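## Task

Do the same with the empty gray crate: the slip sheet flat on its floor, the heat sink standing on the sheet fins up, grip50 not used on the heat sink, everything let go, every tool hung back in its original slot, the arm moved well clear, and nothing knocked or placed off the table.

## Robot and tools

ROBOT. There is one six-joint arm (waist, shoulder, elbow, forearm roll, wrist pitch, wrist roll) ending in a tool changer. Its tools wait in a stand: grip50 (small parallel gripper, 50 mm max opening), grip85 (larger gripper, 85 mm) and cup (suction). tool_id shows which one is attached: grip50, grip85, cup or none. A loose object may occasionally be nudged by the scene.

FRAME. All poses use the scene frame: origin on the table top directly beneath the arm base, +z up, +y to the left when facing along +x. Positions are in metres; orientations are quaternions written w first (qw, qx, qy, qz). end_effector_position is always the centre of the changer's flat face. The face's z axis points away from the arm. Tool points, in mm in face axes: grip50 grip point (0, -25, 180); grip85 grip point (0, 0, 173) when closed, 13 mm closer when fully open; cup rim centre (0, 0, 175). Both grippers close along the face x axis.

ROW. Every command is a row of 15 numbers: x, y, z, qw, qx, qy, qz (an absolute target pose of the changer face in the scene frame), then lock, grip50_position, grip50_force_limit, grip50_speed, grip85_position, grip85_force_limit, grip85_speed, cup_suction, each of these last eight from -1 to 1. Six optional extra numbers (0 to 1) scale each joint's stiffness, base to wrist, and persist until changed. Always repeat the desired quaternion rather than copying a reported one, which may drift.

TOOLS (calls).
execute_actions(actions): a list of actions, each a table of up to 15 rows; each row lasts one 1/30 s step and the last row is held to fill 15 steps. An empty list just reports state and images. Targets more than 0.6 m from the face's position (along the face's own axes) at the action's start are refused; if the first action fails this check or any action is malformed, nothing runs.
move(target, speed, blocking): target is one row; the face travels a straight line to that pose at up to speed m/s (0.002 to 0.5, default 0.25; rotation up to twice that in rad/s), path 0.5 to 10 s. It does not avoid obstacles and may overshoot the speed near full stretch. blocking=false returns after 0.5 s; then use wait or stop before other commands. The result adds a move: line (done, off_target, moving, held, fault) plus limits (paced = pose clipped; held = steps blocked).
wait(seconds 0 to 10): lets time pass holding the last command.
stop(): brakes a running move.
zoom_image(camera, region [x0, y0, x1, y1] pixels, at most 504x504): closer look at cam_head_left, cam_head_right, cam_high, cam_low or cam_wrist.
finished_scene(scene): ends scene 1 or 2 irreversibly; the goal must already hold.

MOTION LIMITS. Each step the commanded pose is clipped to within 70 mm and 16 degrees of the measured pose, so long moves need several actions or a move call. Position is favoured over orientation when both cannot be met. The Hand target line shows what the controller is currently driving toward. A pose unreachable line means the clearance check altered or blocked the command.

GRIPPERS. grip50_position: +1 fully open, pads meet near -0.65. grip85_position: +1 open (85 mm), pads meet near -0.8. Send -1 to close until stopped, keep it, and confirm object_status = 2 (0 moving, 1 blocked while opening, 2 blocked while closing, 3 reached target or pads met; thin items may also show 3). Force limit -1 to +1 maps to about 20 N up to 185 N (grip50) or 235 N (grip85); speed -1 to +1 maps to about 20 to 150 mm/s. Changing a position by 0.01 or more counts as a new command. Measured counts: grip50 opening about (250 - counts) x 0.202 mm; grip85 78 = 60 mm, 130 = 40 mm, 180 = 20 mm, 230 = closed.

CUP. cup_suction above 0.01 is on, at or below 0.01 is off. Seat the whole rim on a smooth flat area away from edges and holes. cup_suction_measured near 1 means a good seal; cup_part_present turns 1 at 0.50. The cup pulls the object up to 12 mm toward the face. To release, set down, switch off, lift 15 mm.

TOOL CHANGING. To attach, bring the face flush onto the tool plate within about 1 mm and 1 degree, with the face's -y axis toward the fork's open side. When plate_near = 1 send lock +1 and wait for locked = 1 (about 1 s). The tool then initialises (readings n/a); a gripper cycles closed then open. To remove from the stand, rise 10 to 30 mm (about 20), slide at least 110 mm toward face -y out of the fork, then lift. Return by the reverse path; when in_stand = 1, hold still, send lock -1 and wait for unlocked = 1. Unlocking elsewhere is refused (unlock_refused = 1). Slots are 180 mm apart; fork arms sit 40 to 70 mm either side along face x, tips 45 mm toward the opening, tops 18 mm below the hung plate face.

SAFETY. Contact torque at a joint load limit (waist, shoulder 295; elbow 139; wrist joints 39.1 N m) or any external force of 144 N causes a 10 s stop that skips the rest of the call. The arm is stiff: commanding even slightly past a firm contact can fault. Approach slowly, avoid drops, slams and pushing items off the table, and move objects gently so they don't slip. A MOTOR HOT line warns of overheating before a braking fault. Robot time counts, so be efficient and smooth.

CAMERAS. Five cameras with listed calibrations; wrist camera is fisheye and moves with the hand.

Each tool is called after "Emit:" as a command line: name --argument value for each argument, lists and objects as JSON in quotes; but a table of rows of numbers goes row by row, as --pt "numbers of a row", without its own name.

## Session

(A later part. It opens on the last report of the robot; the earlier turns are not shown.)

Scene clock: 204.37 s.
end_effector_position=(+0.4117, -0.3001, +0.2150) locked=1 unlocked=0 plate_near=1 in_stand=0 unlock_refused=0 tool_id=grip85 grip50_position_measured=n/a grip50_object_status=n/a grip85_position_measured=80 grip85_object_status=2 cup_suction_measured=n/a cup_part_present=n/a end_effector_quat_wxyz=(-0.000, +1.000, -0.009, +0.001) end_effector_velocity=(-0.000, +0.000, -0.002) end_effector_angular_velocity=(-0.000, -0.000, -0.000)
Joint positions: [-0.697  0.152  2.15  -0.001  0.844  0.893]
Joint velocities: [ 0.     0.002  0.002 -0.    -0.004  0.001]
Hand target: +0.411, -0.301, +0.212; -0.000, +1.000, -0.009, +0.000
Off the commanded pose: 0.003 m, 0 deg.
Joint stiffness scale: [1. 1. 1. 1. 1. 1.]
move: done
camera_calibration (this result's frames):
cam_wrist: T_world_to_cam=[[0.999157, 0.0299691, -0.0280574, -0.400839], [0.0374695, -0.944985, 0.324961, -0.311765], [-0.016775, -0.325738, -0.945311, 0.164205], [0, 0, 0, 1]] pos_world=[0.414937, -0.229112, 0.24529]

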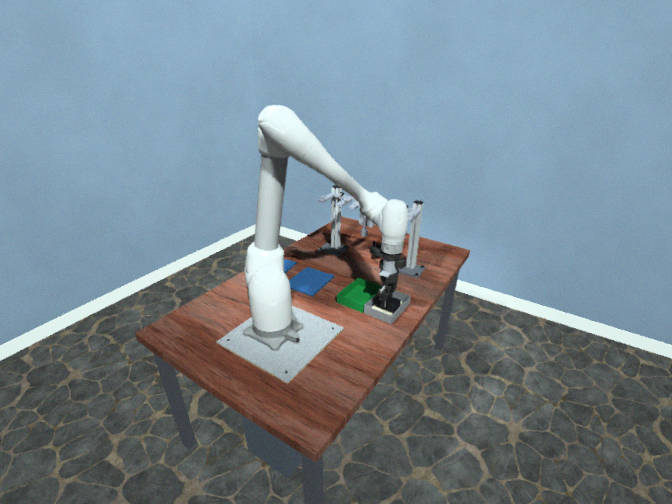

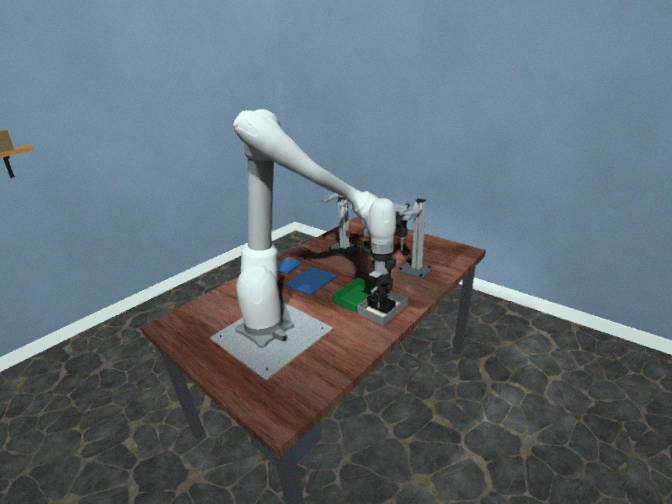

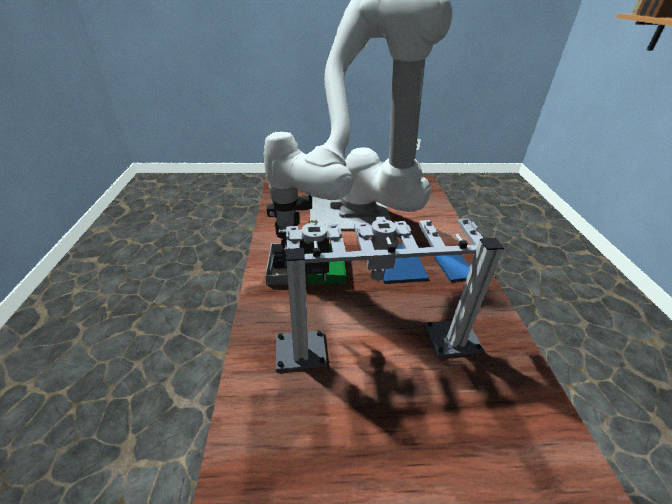

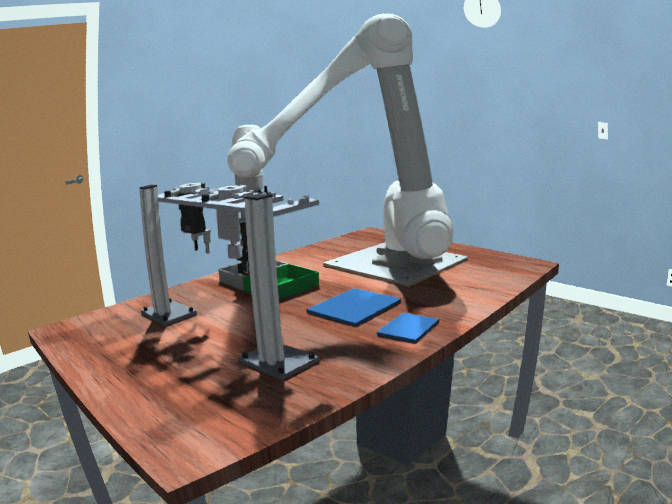

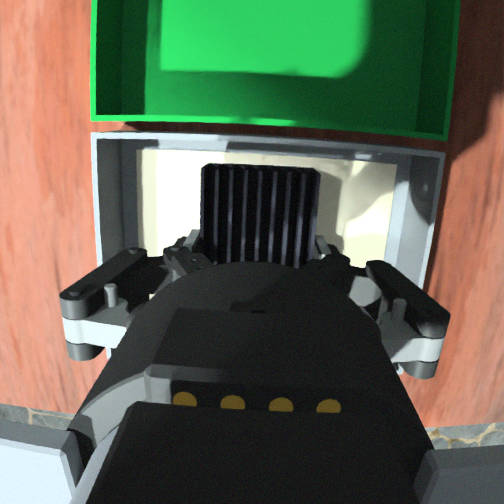

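Good margin.

Emit:
move --target '[0.411,-0.3015,0.1985,0,1,-0.009,0,0,1,0,0,-1,-0.4,-0.5,0]' --speed 0.012

Emit:
move --target '[0.411,-0.3015,0.1985,0,1,-0.009,0,0,1,0,0,1,-0.4,-0.5,0]'

Emit:
move --target '[0.411,-0.3015,0.28,0,1,-0.009,0,0,1,0,0,1,0,0,0]' --speed 0.08

Emit:
move --target '[0.54,0.147,0.382,0,0.6852,0.7284,0,0,1,0,0,1,0,0,0]' --speed 0.35

Emit:
move --target '[0.672,0.1528,0.38,0,0.6852,0.7284,0,0,1,0,0,1,0,0,0]' --speed 0.07

Emit:
move --target '[0.6715,0.1528,0.355,0,0.6852,0.7284,0,0,1,0,0,1,0,0,0]' --speed 0.015

Emit:
execute_actions --actions '[[[0.6715,0.1528,0.356,0,0.6852,0.7284,0,-1,1,0,0,1,0,0,0]],[[0.6715,0.1528,0.356,0,0.6852,0.7284,0,-1,1,0,0,1,0,0,0]],[[0.6715,0.1528,0.356,0,0.6852,0.7284,0,-1,1,0,0,1,0,0,0]]]'

Scene clock: 219.17 s.
end_effector_position=(+0.4119, -0.3002, +0.2020) locked=1 unlocked=0 plate_near=1 in_stand=0 unlock_refused=0 tool_id=grip85 grip50_position_measured=n/a grip50_object_status=n/a grip85_position_measured=80 grip85_object_status=2 cup_suction_measured=n/a cup_part_present=n/a end_effector_quat_wxyz=(-0.000, +1.000, -0.009, +0.001) end_effector_velocity=(-0.000, +0.000, -0.000) end_effector_angular_velocity=(+0.001, +0.000, -0.001)
Joint positions: [-0.697  0.169  2.16  -0.001  0.816  0.893]
Joint velocities: [ 0.    -0.     0.     0.001  0.001  0.   ]
Hand target: +0.411, -0.301, +0.199; -0.000, +1.000, -0.009, +0.000
Off the commanded pose: 0.004 m, 0 deg.
Joint stiffness scale: [1. 1. 1. 1. 1. 1.]
move: off_target
camera_calibration (this result's frames):
cam_wrist: T_world_to_cam=[[0.999162, 0.0299764, -0.0278719, -0.40142], [0.0374185, -0.944937, 0.325105, -0.307642], [-0.0165917, -0.325876, -0.945267, 0.151758], [0, 0, 0, 1]] pos_world=[0.415113, -0.229215, 0.23228]

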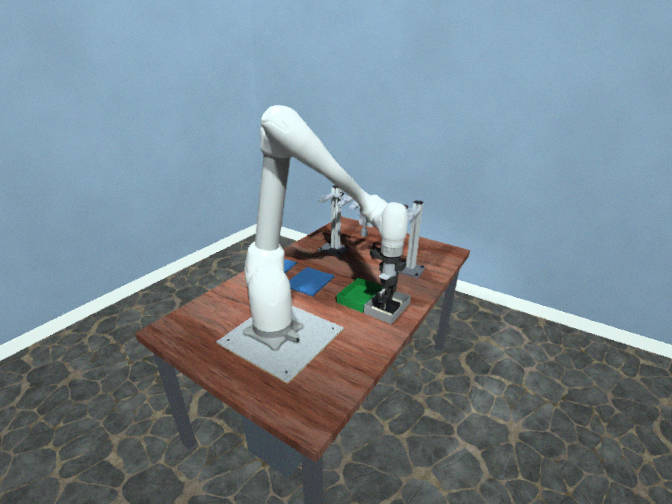

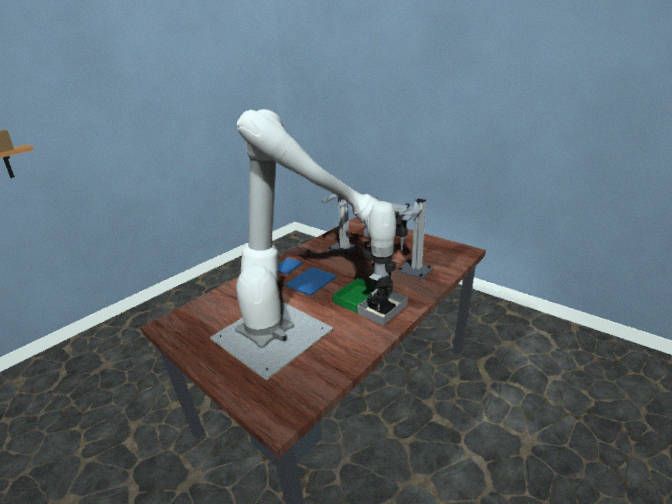

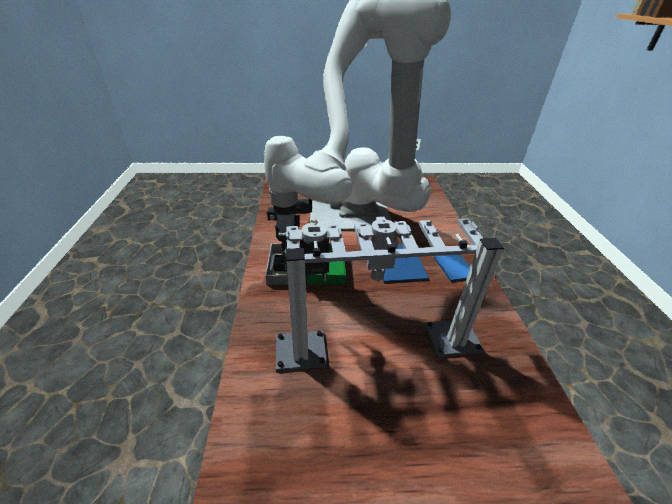

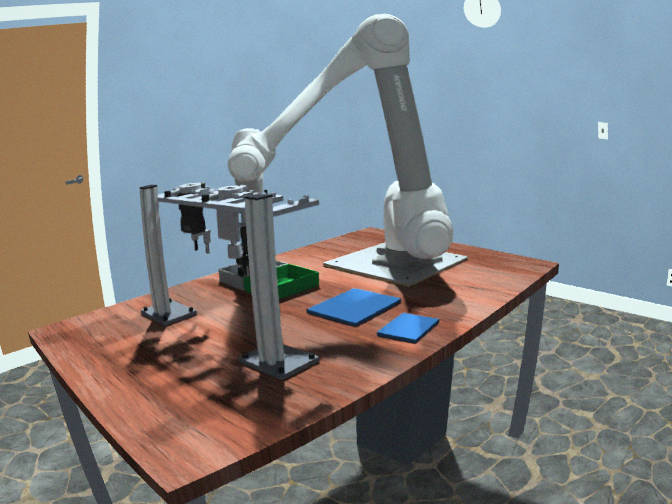

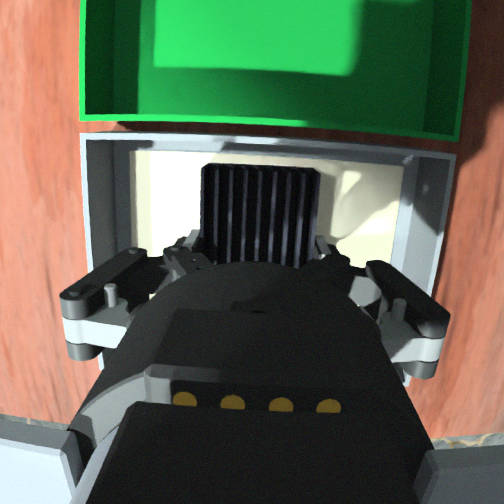

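Scene clock: 220.10 s.
end_effector_position=(+0.4120, -0.3004, +0.2017) locked=1 unlocked=0 plate_near=1 in_stand=0 unlock_refused=0 tool_id=grip85 grip50_position_measured=n/a grip50_object_status=n/a grip85_position_measured=3 grip85_object_status=0 cup_suction_measured=n/a cup_part_present=n/a end_effector_quat_wxyz=(-0.000, +1.000, -0.009, +0.002) end_effector_velocity=(+0.000, -0.000, +0.000) end_effector_angular_velocity=(-0.001, +0.000, +0.002)
Joint positions: [-0.697  0.17   2.16  -0.001  0.815  0.893]
Joint velocities: [-0.     0.    -0.    -0.002 -0.    -0.001]
Hand target: +0.411, -0.301, +0.199; -0.000, +1.000, -0.009, +0.000
Off the commanded pose: 0.004 m, 0 deg.
Joint stiffness scale: [1. 1. 1. 1. 1. 1.]
move: off_target
camera_calibration (this result's frames):
cam_wrist: T_world_to_cam=[[0.999175, 0.0299646, -0.02742, -0.401708], [0.0372665, -0.944811, 0.325489, -0.30765], [-0.0161536, -0.326242, -0.945148, 0.151051], [0, 0, 0, 1]] pos_world=[0.415282, -0.229355, 0.231888]

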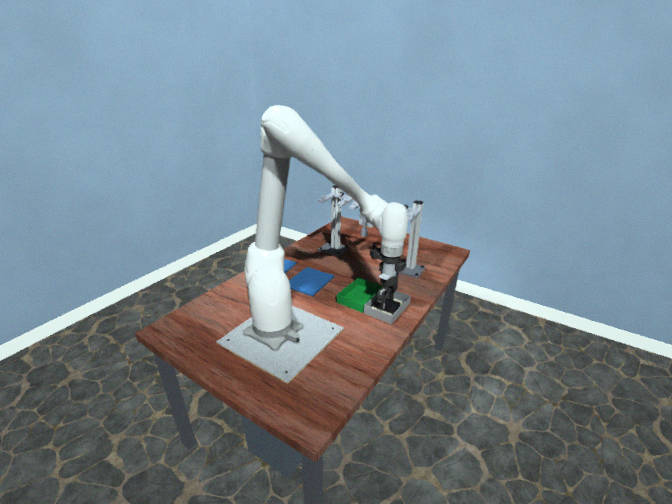

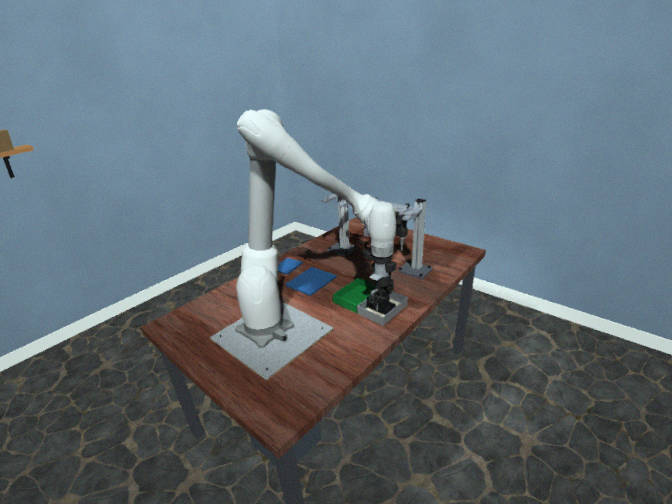

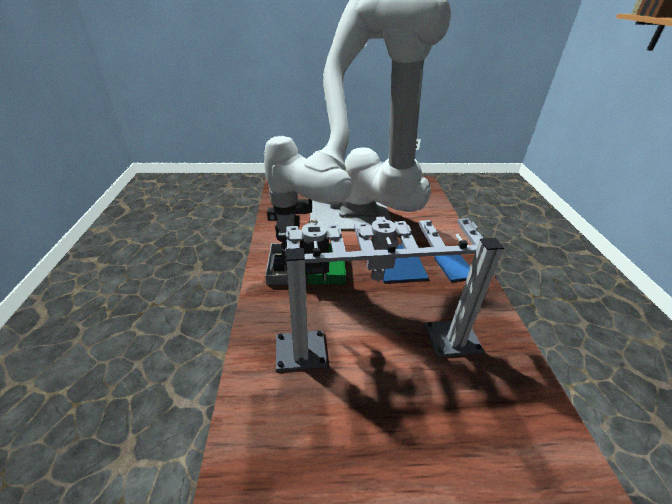

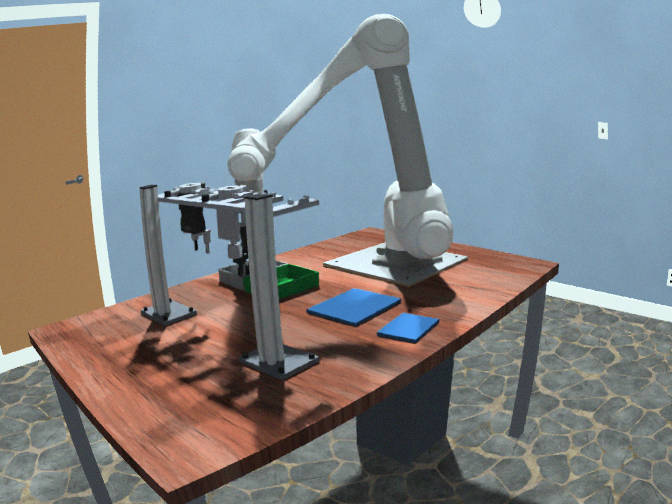

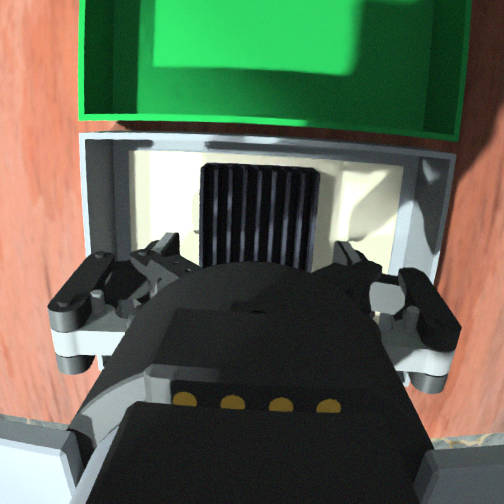

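Scene clock: 221.50 s.
end_effector_position=(+0.4121, -0.3007, +0.2765) locked=1 unlocked=0 plate_near=1 in_stand=0 unlock_refused=0 tool_id=grip85 grip50_position_measured=n/a grip50_object_status=n/a grip85_position_measured=3 grip85_object_status=3 cup_suction_measured=n/a cup_part_present=n/a end_effector_quat_wxyz=(-0.001, +1.000, -0.009, -0.000) end_effector_velocity=(-0.000, -0.000, +0.002) end_effector_angular_velocity=(+0.000, +0.001, +0.001)
Joint positions: [-0.697  0.082  2.09  -0.001  0.976  0.893]
Joint velocities: [-0.    -0.002 -0.002 -0.001  0.005 -0.   ]
Hand target: +0.411, -0.302, +0.280; +0.000, +1.000, -0.009, -0.000
Off the commanded pose: 0.004 m, 0 deg.
Joint stiffness scale: [1. 1. 1. 1. 1. 1.]
move: off_target
camera_calibration (this result's frames):
cam_wrist: T_world_to_cam=[[0.99907, 0.0299919, -0.0309677, -0.398696], [0.0383898, -0.945776, 0.322544, -0.332267], [-0.0196148, -0.323433, -0.946048, 0.224211], [0, 0, 0, 1]] pos_world=[0.415479, -0.229775, 0.306938]

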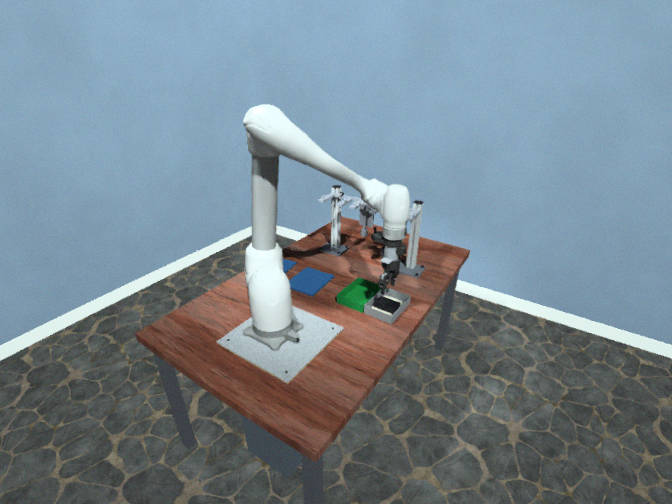

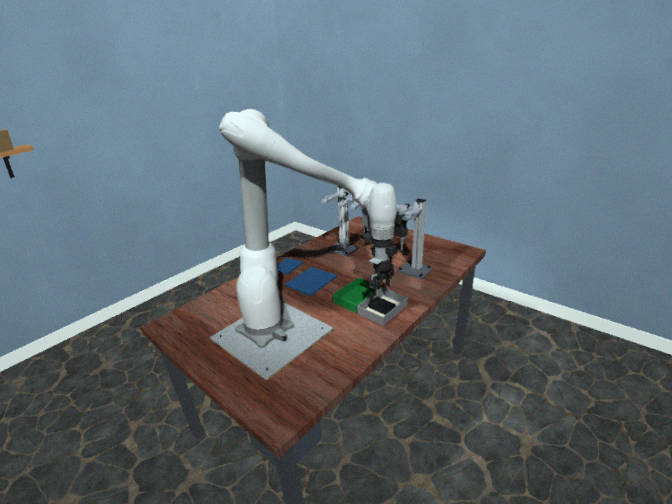

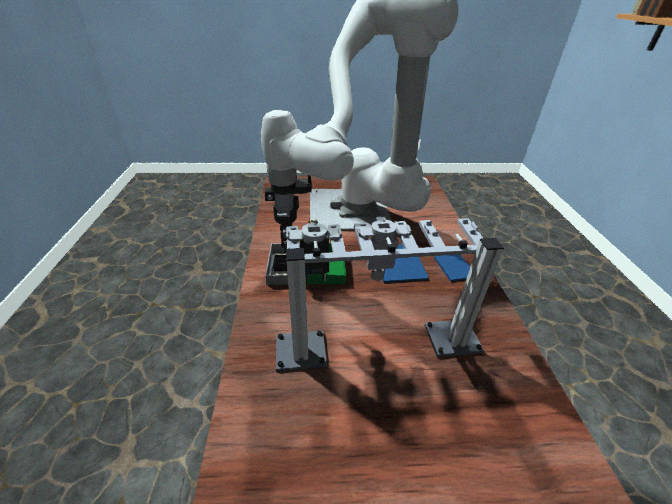

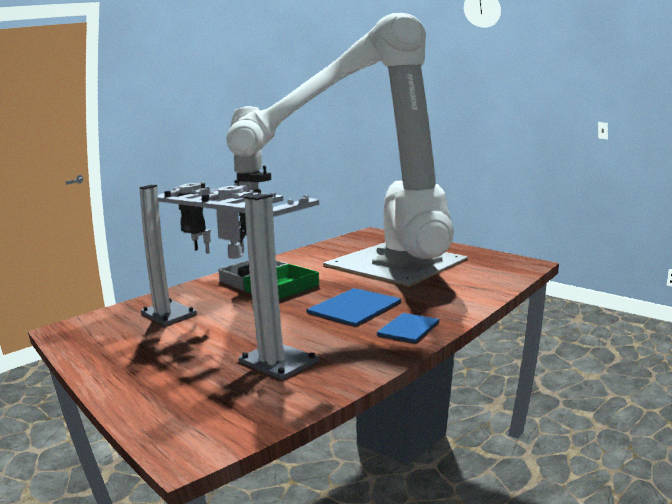

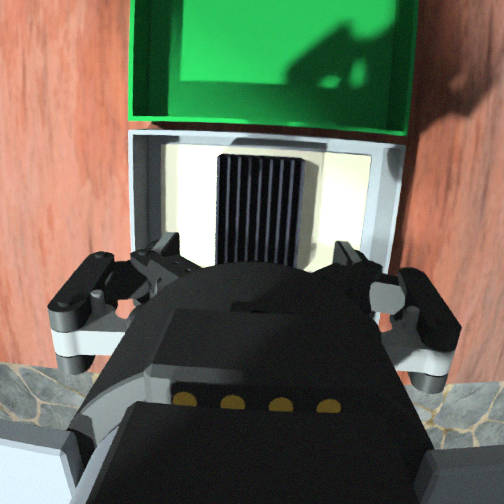

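Scene clock: 224.43 s.
end_effector_position=(+0.5403, +0.1448, +0.3834) locked=1 unlocked=0 plate_near=1 in_stand=0 unlock_refused=0 tool_id=grip85 grip50_position_measured=n/a grip50_object_status=n/a grip85_position_measured=3 grip85_object_status=3 cup_suction_measured=n/a cup_part_present=n/a end_effector_quat_wxyz=(+0.003, +0.687, +0.726, +0.002) end_effector_velocity=(+0.001, +0.002, +0.000) end_effector_angular_velocity=(-0.001, +0.002, +0.009)
Joint positions: [ 0.198  0.068  1.889 -0.001  1.183  0.144]
Joint velocities: [ 0.003  0.002 -0.003 -0.001  0.003 -0.005]
Hand target: +0.541, +0.147, +0.382; +0.001, +0.685, +0.728, -0.000
Off the commanded pose: 0.003 m, 1 deg.
Joint stiffness scale: [1. 1. 1. 1. 1. 1.]
move: done
camera_calibration (this result's frames):
cam_wrist: T_world_to_cam=[[-0.102548, 0.994184, -0.0328879, -0.0804883], [0.936963, 0.107643, 0.332435, -0.592097], [0.334042, 0.00327574, -0.942553, 0.232222], [0, 0, 0, 1]] pos_world=[0.468947, 0.142994, 0.413068]

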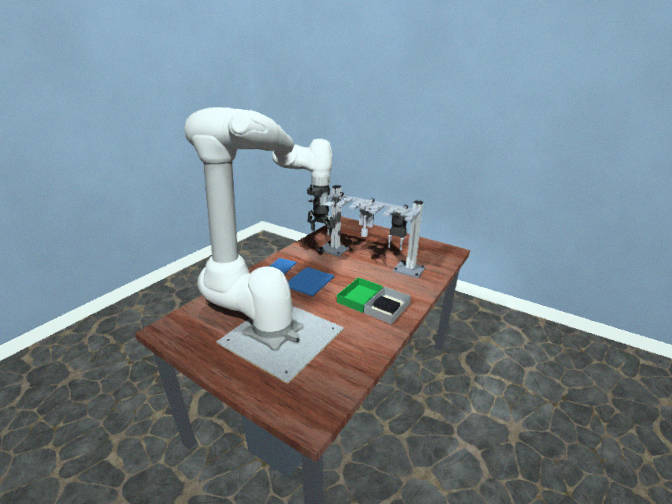

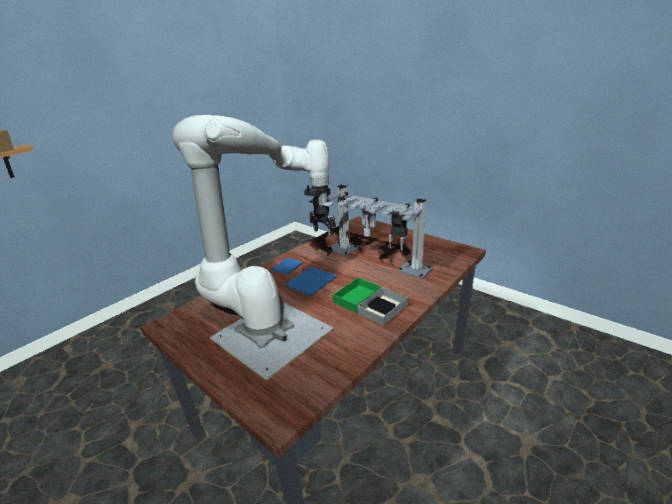

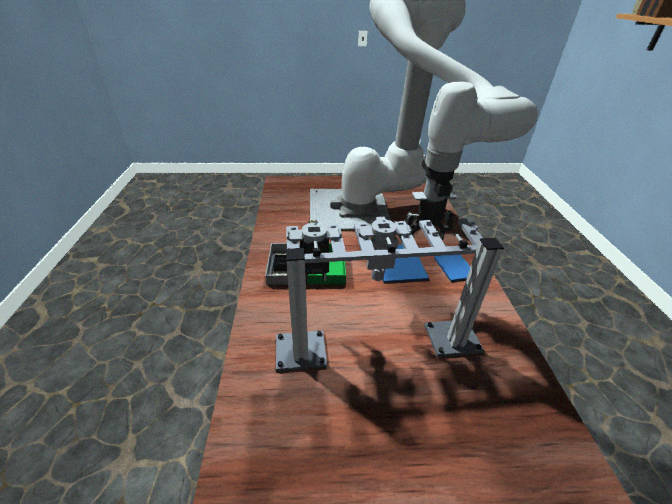

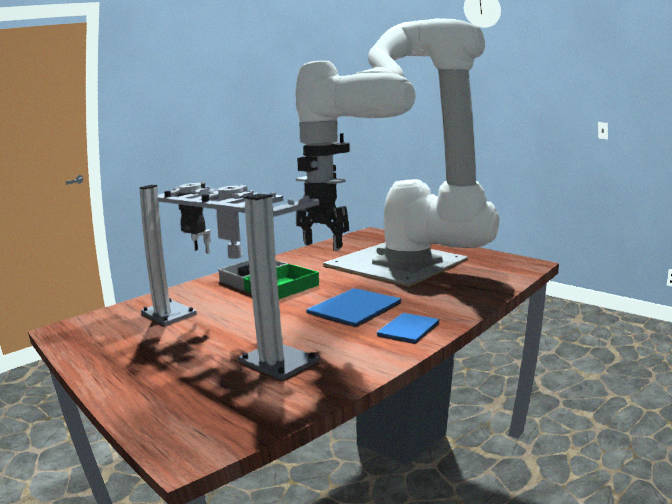

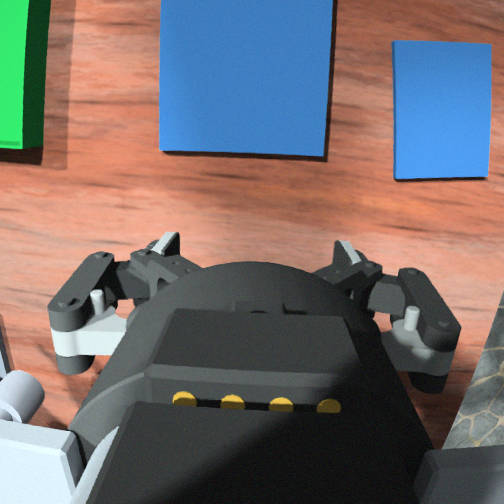

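Scene clock: 226.73 s.
end_effector_position=(+0.6704, +0.1540, +0.3818) locked=1 unlocked=0 plate_near=1 in_stand=0 unlock_refused=0 tool_id=grip85 grip50_position_measured=n/a grip50_object_status=n/a grip85_position_measured=3 grip85_object_status=3 cup_suction_measured=n/a cup_part_present=n/a end_effector_quat_wxyz=(+0.003, +0.685, +0.729, +0.002) end_effector_velocity=(+0.002, +0.000, +0.001) end_effector_angular_velocity=(-0.001, +0.000, +0.001)
Joint positions: [ 0.174  0.267  1.655 -0.001  1.218  0.112]
Joint velocities: [-0.     0.003 -0.005 -0.001  0.003 -0.001]
Hand target: +0.672, +0.153, +0.380; -0.000, +0.685, +0.728, -0.000
Off the commanded pose: 0.003 m, 0 deg.
Joint stiffness scale: [1. 1. 1. 1. 1. 1.]
move: done
camera_calibration (this result's frames):
cam_wrist: T_world_to_cam=[[-0.110525, 0.993324, -0.0330525, -0.0707791], [0.93631, 0.115219, 0.331734, -0.714901], [0.333327, 0.00571742, -0.942794, 0.187393], [0, 0, 0, 1]] pos_world=[0.599083, 0.151605, 0.411491]

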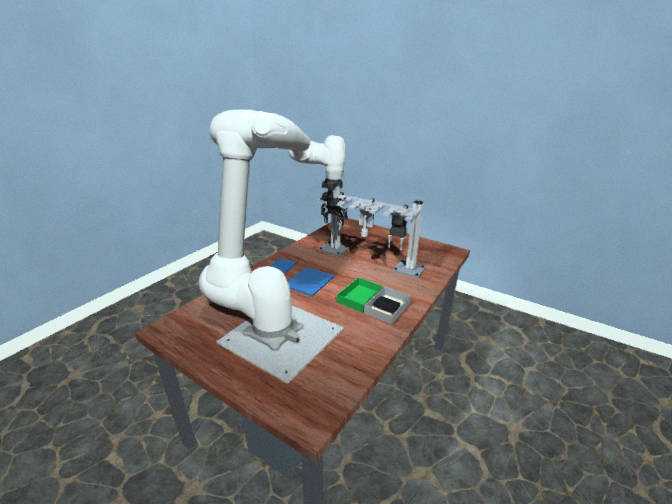

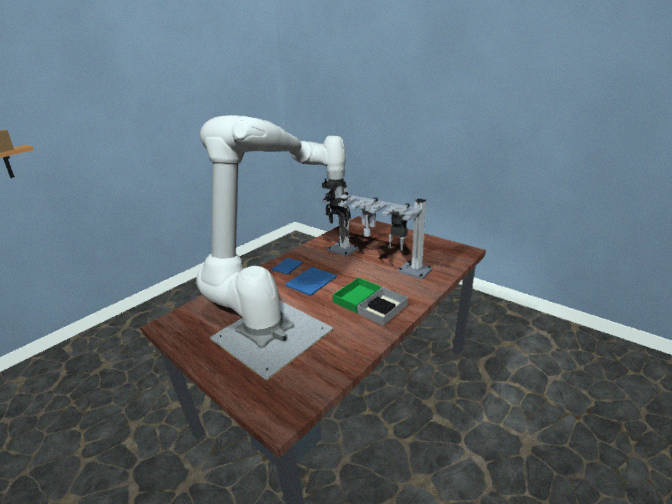

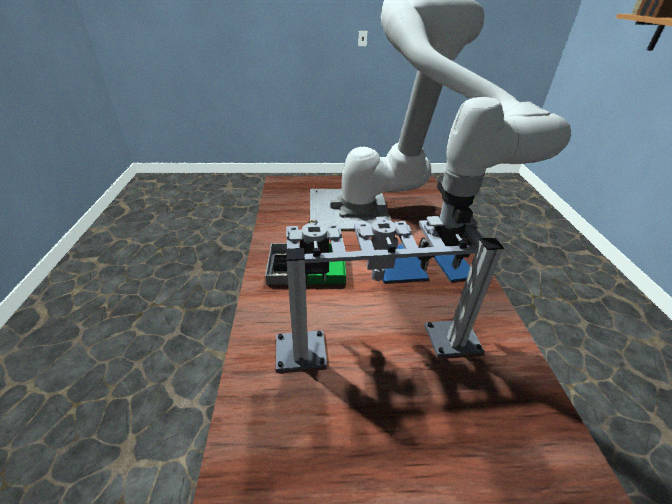

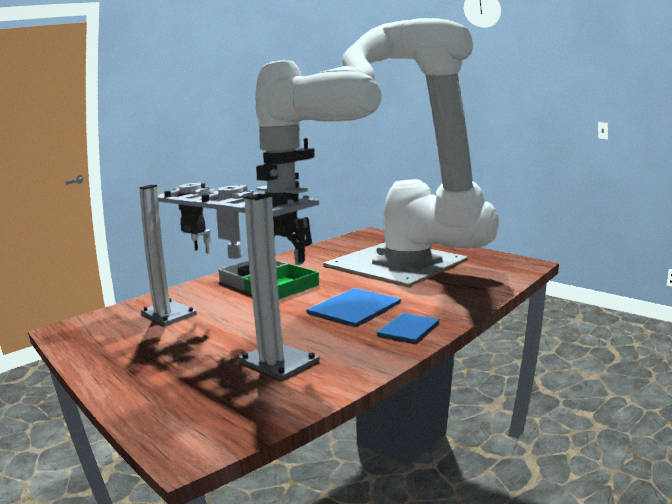

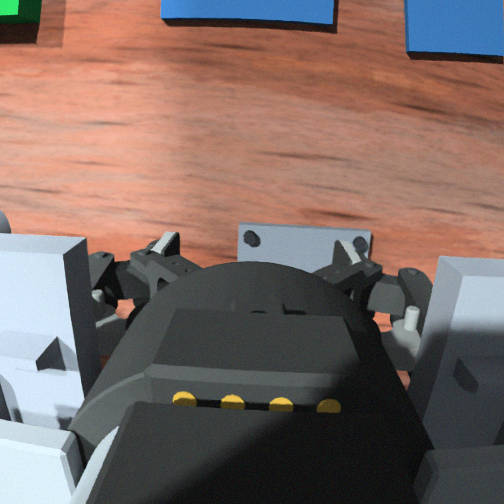

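Scene clock: 228.73 s.
end_effector_position=(+0.6706, +0.1540, +0.3602) locked=1 unlocked=0 plate_near=1 in_stand=1 unlock_refused=0 tool_id=grip85 grip50_position_measured=n/a grip50_object_status=n/a grip85_position_measured=3 grip85_object_status=3 cup_suction_measured=n/a cup_part_present=n/a end_effector_quat_wxyz=(+0.002, +0.685, +0.729, +0.001) end_effector_velocity=(+0.000, -0.000, +0.001) end_effector_angular_velocity=(-0.001, -0.002, +0.001)
Joint positions: [ 0.174  0.281  1.678 -0.001  1.184  0.112]
Joint velocities: [ 0.    -0.001 -0.001 -0.002 -0.001 -0.   ]
Hand target: +0.671, +0.153, +0.355; -0.000, +0.685, +0.728, -0.000
Off the commanded pose: 0.005 m, 0 deg.
Joint stiffness scale: [1. 1. 1. 1. 1. 1.]
move: off_target
camera_calibration (this result's frames):
cam_wrist: T_world_to_cam=[[-0.110629, 0.993307, -0.0332045, -0.0713326], [0.937148, 0.115382, 0.329303, -0.707698], [0.33093, 0.00531298, -0.94364, 0.168971], [0, 0, 0, 1]] pos_world=[0.599408, 0.151613, 0.390127]

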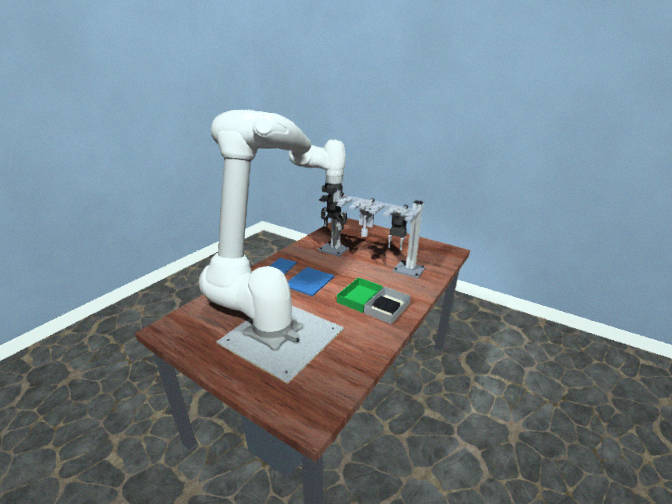

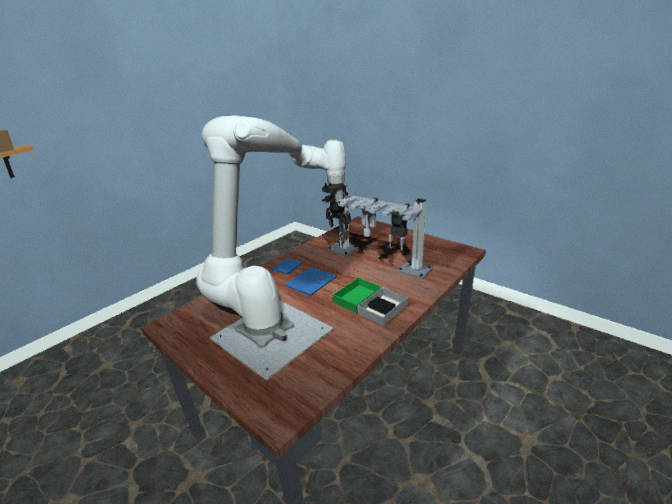

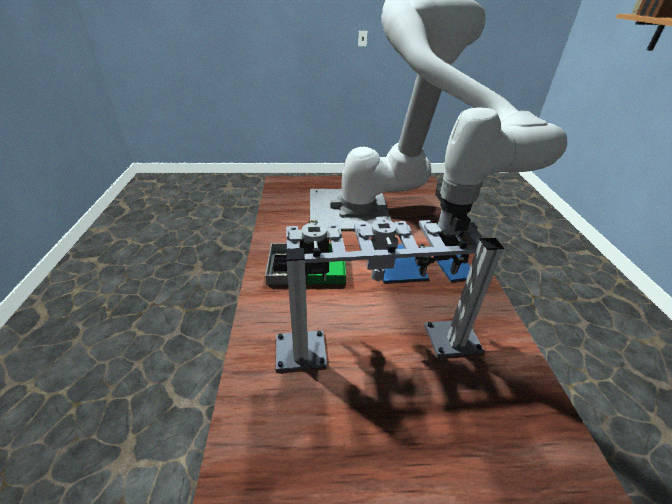

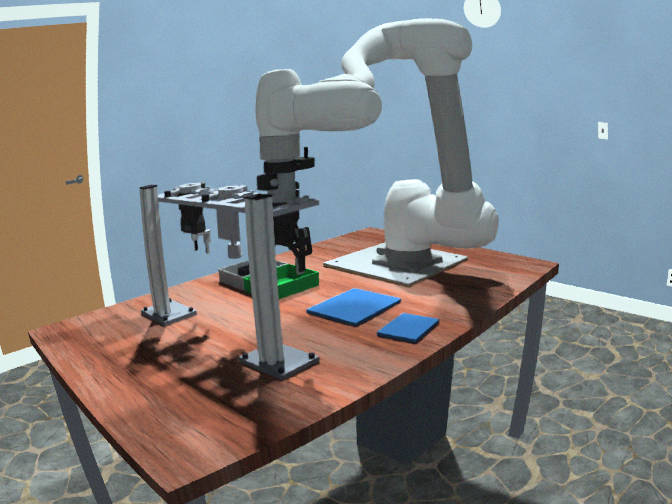

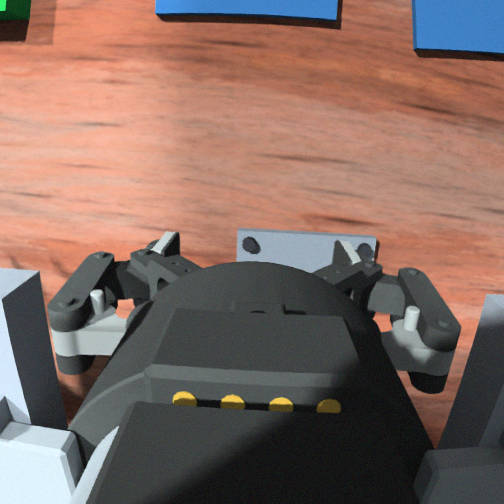

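Scene clock: 230.23 s.
end_effector_position=(+0.6706, +0.1540, +0.3601) locked=0 unlocked=1 plate_near=1 in_stand=1 unlock_refused=0 tool_id=none grip50_position_measured=n/a grip50_object_status=n/a grip85_position_measured=n/a grip85_object_status=n/a cup_suction_measured=n/a cup_part_present=n/a end_effector_quat_wxyz=(+0.002, +0.685, +0.729, +0.001) end_effector_velocity=(-0.000, -0.000, -0.000) end_effector_angular_velocity=(-0.000, -0.000, +0.000)
Joint positions: [ 0.174  0.281  1.678 -0.001  1.184  0.112]
Joint velocities: [-0.    -0.     0.001 -0.    -0.001 -0.001]
Hand target: +0.671, +0.153, +0.356; +0.000, +0.685, +0.728, -0.000
Off the commanded pose: 0.004 m, 0 deg.
Joint stiffness scale: [1. 1. 1. 1. 1. 1.]
Step readings (end_effector_position; steps 1 to 15: 1st action; 16 to 30: 2nd action; 31 to 45: 3rd action):
0: (+0.6706, +0.1540, +0.3602)
1: (+0.6706, +0.1540, +0.3601)
2: (+0.6706, +0.1540, +0.3601)
4: (+0.6706, +0.1540, +0.3601)
8: (+0.6706, +0.1540, +0.3601)
15: (+0.6706, +0.1540, +0.3601)
16: (+0.6706, +0.1540, +0.3601)
17: (+0.6706, +0.1540, +0.3601)
19: (+0.6706, +0.1540, +0.3601)
23: (+0.6706, +0.1540, +0.3601)
30: (+0.6706, +0.1540, +0.3601)
31: (+0.6706, +0.1540, +0.3601)
32: (+0.6706, +0.1540, +0.3601)
34: (+0.6706, +0.1540, +0.3601)
38: (+0.6706, +0.1540, +0.3601)
45: end_effector_position above
camera_calibration (this result's frames):
cam_wrist: T_world_to_cam=[[-0.110619, 0.993309, -0.0331749, -0.0713601], [0.937218, 0.115364, 0.329109, -0.707589], [0.330735, 0.00531365, -0.943709, 0.169017], [0, 0, 0, 1]] pos_world=[0.599372, 0.151615, 0.39001]

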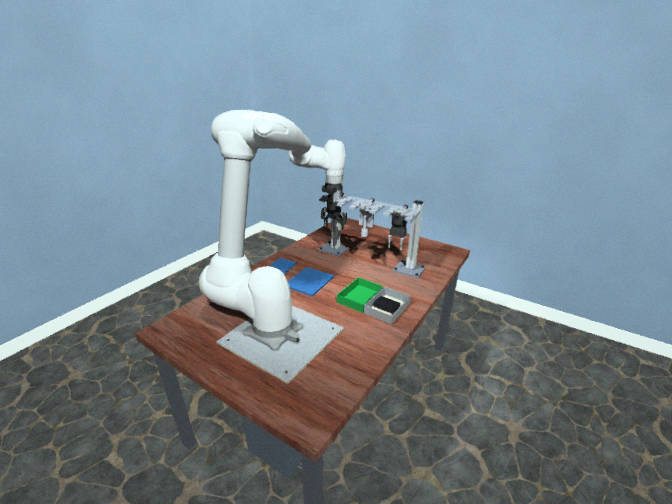

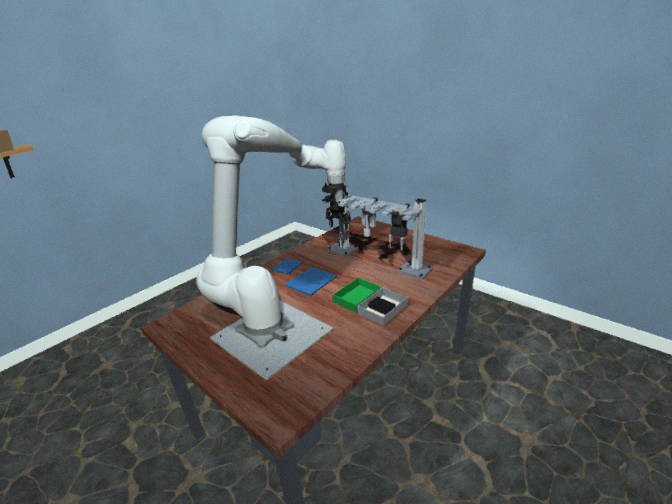

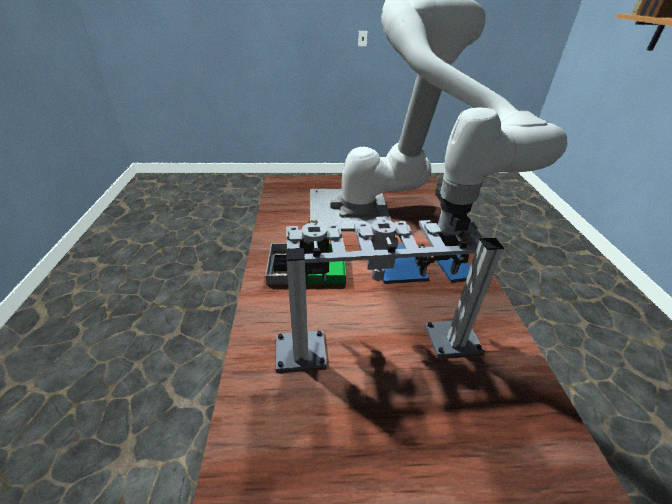

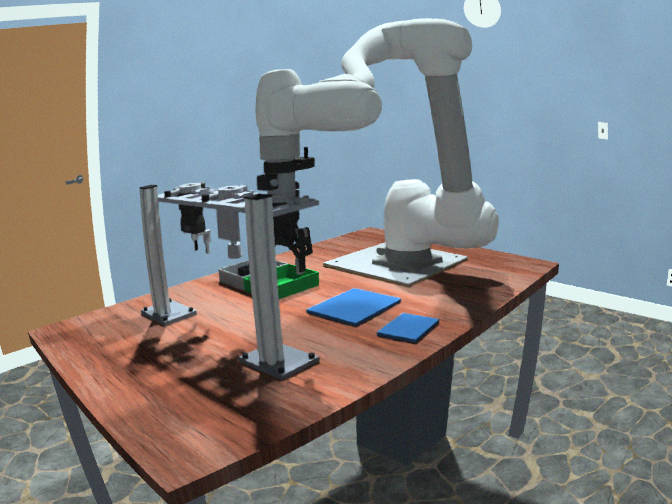

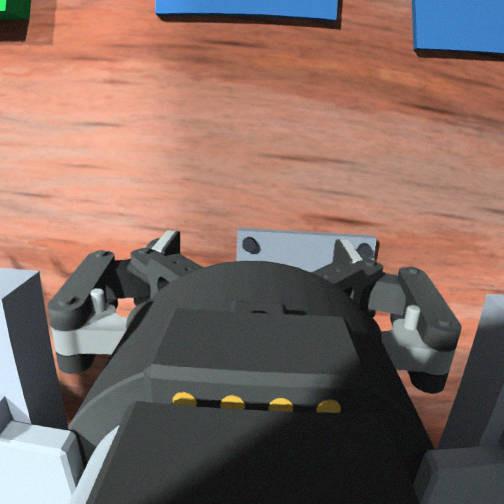

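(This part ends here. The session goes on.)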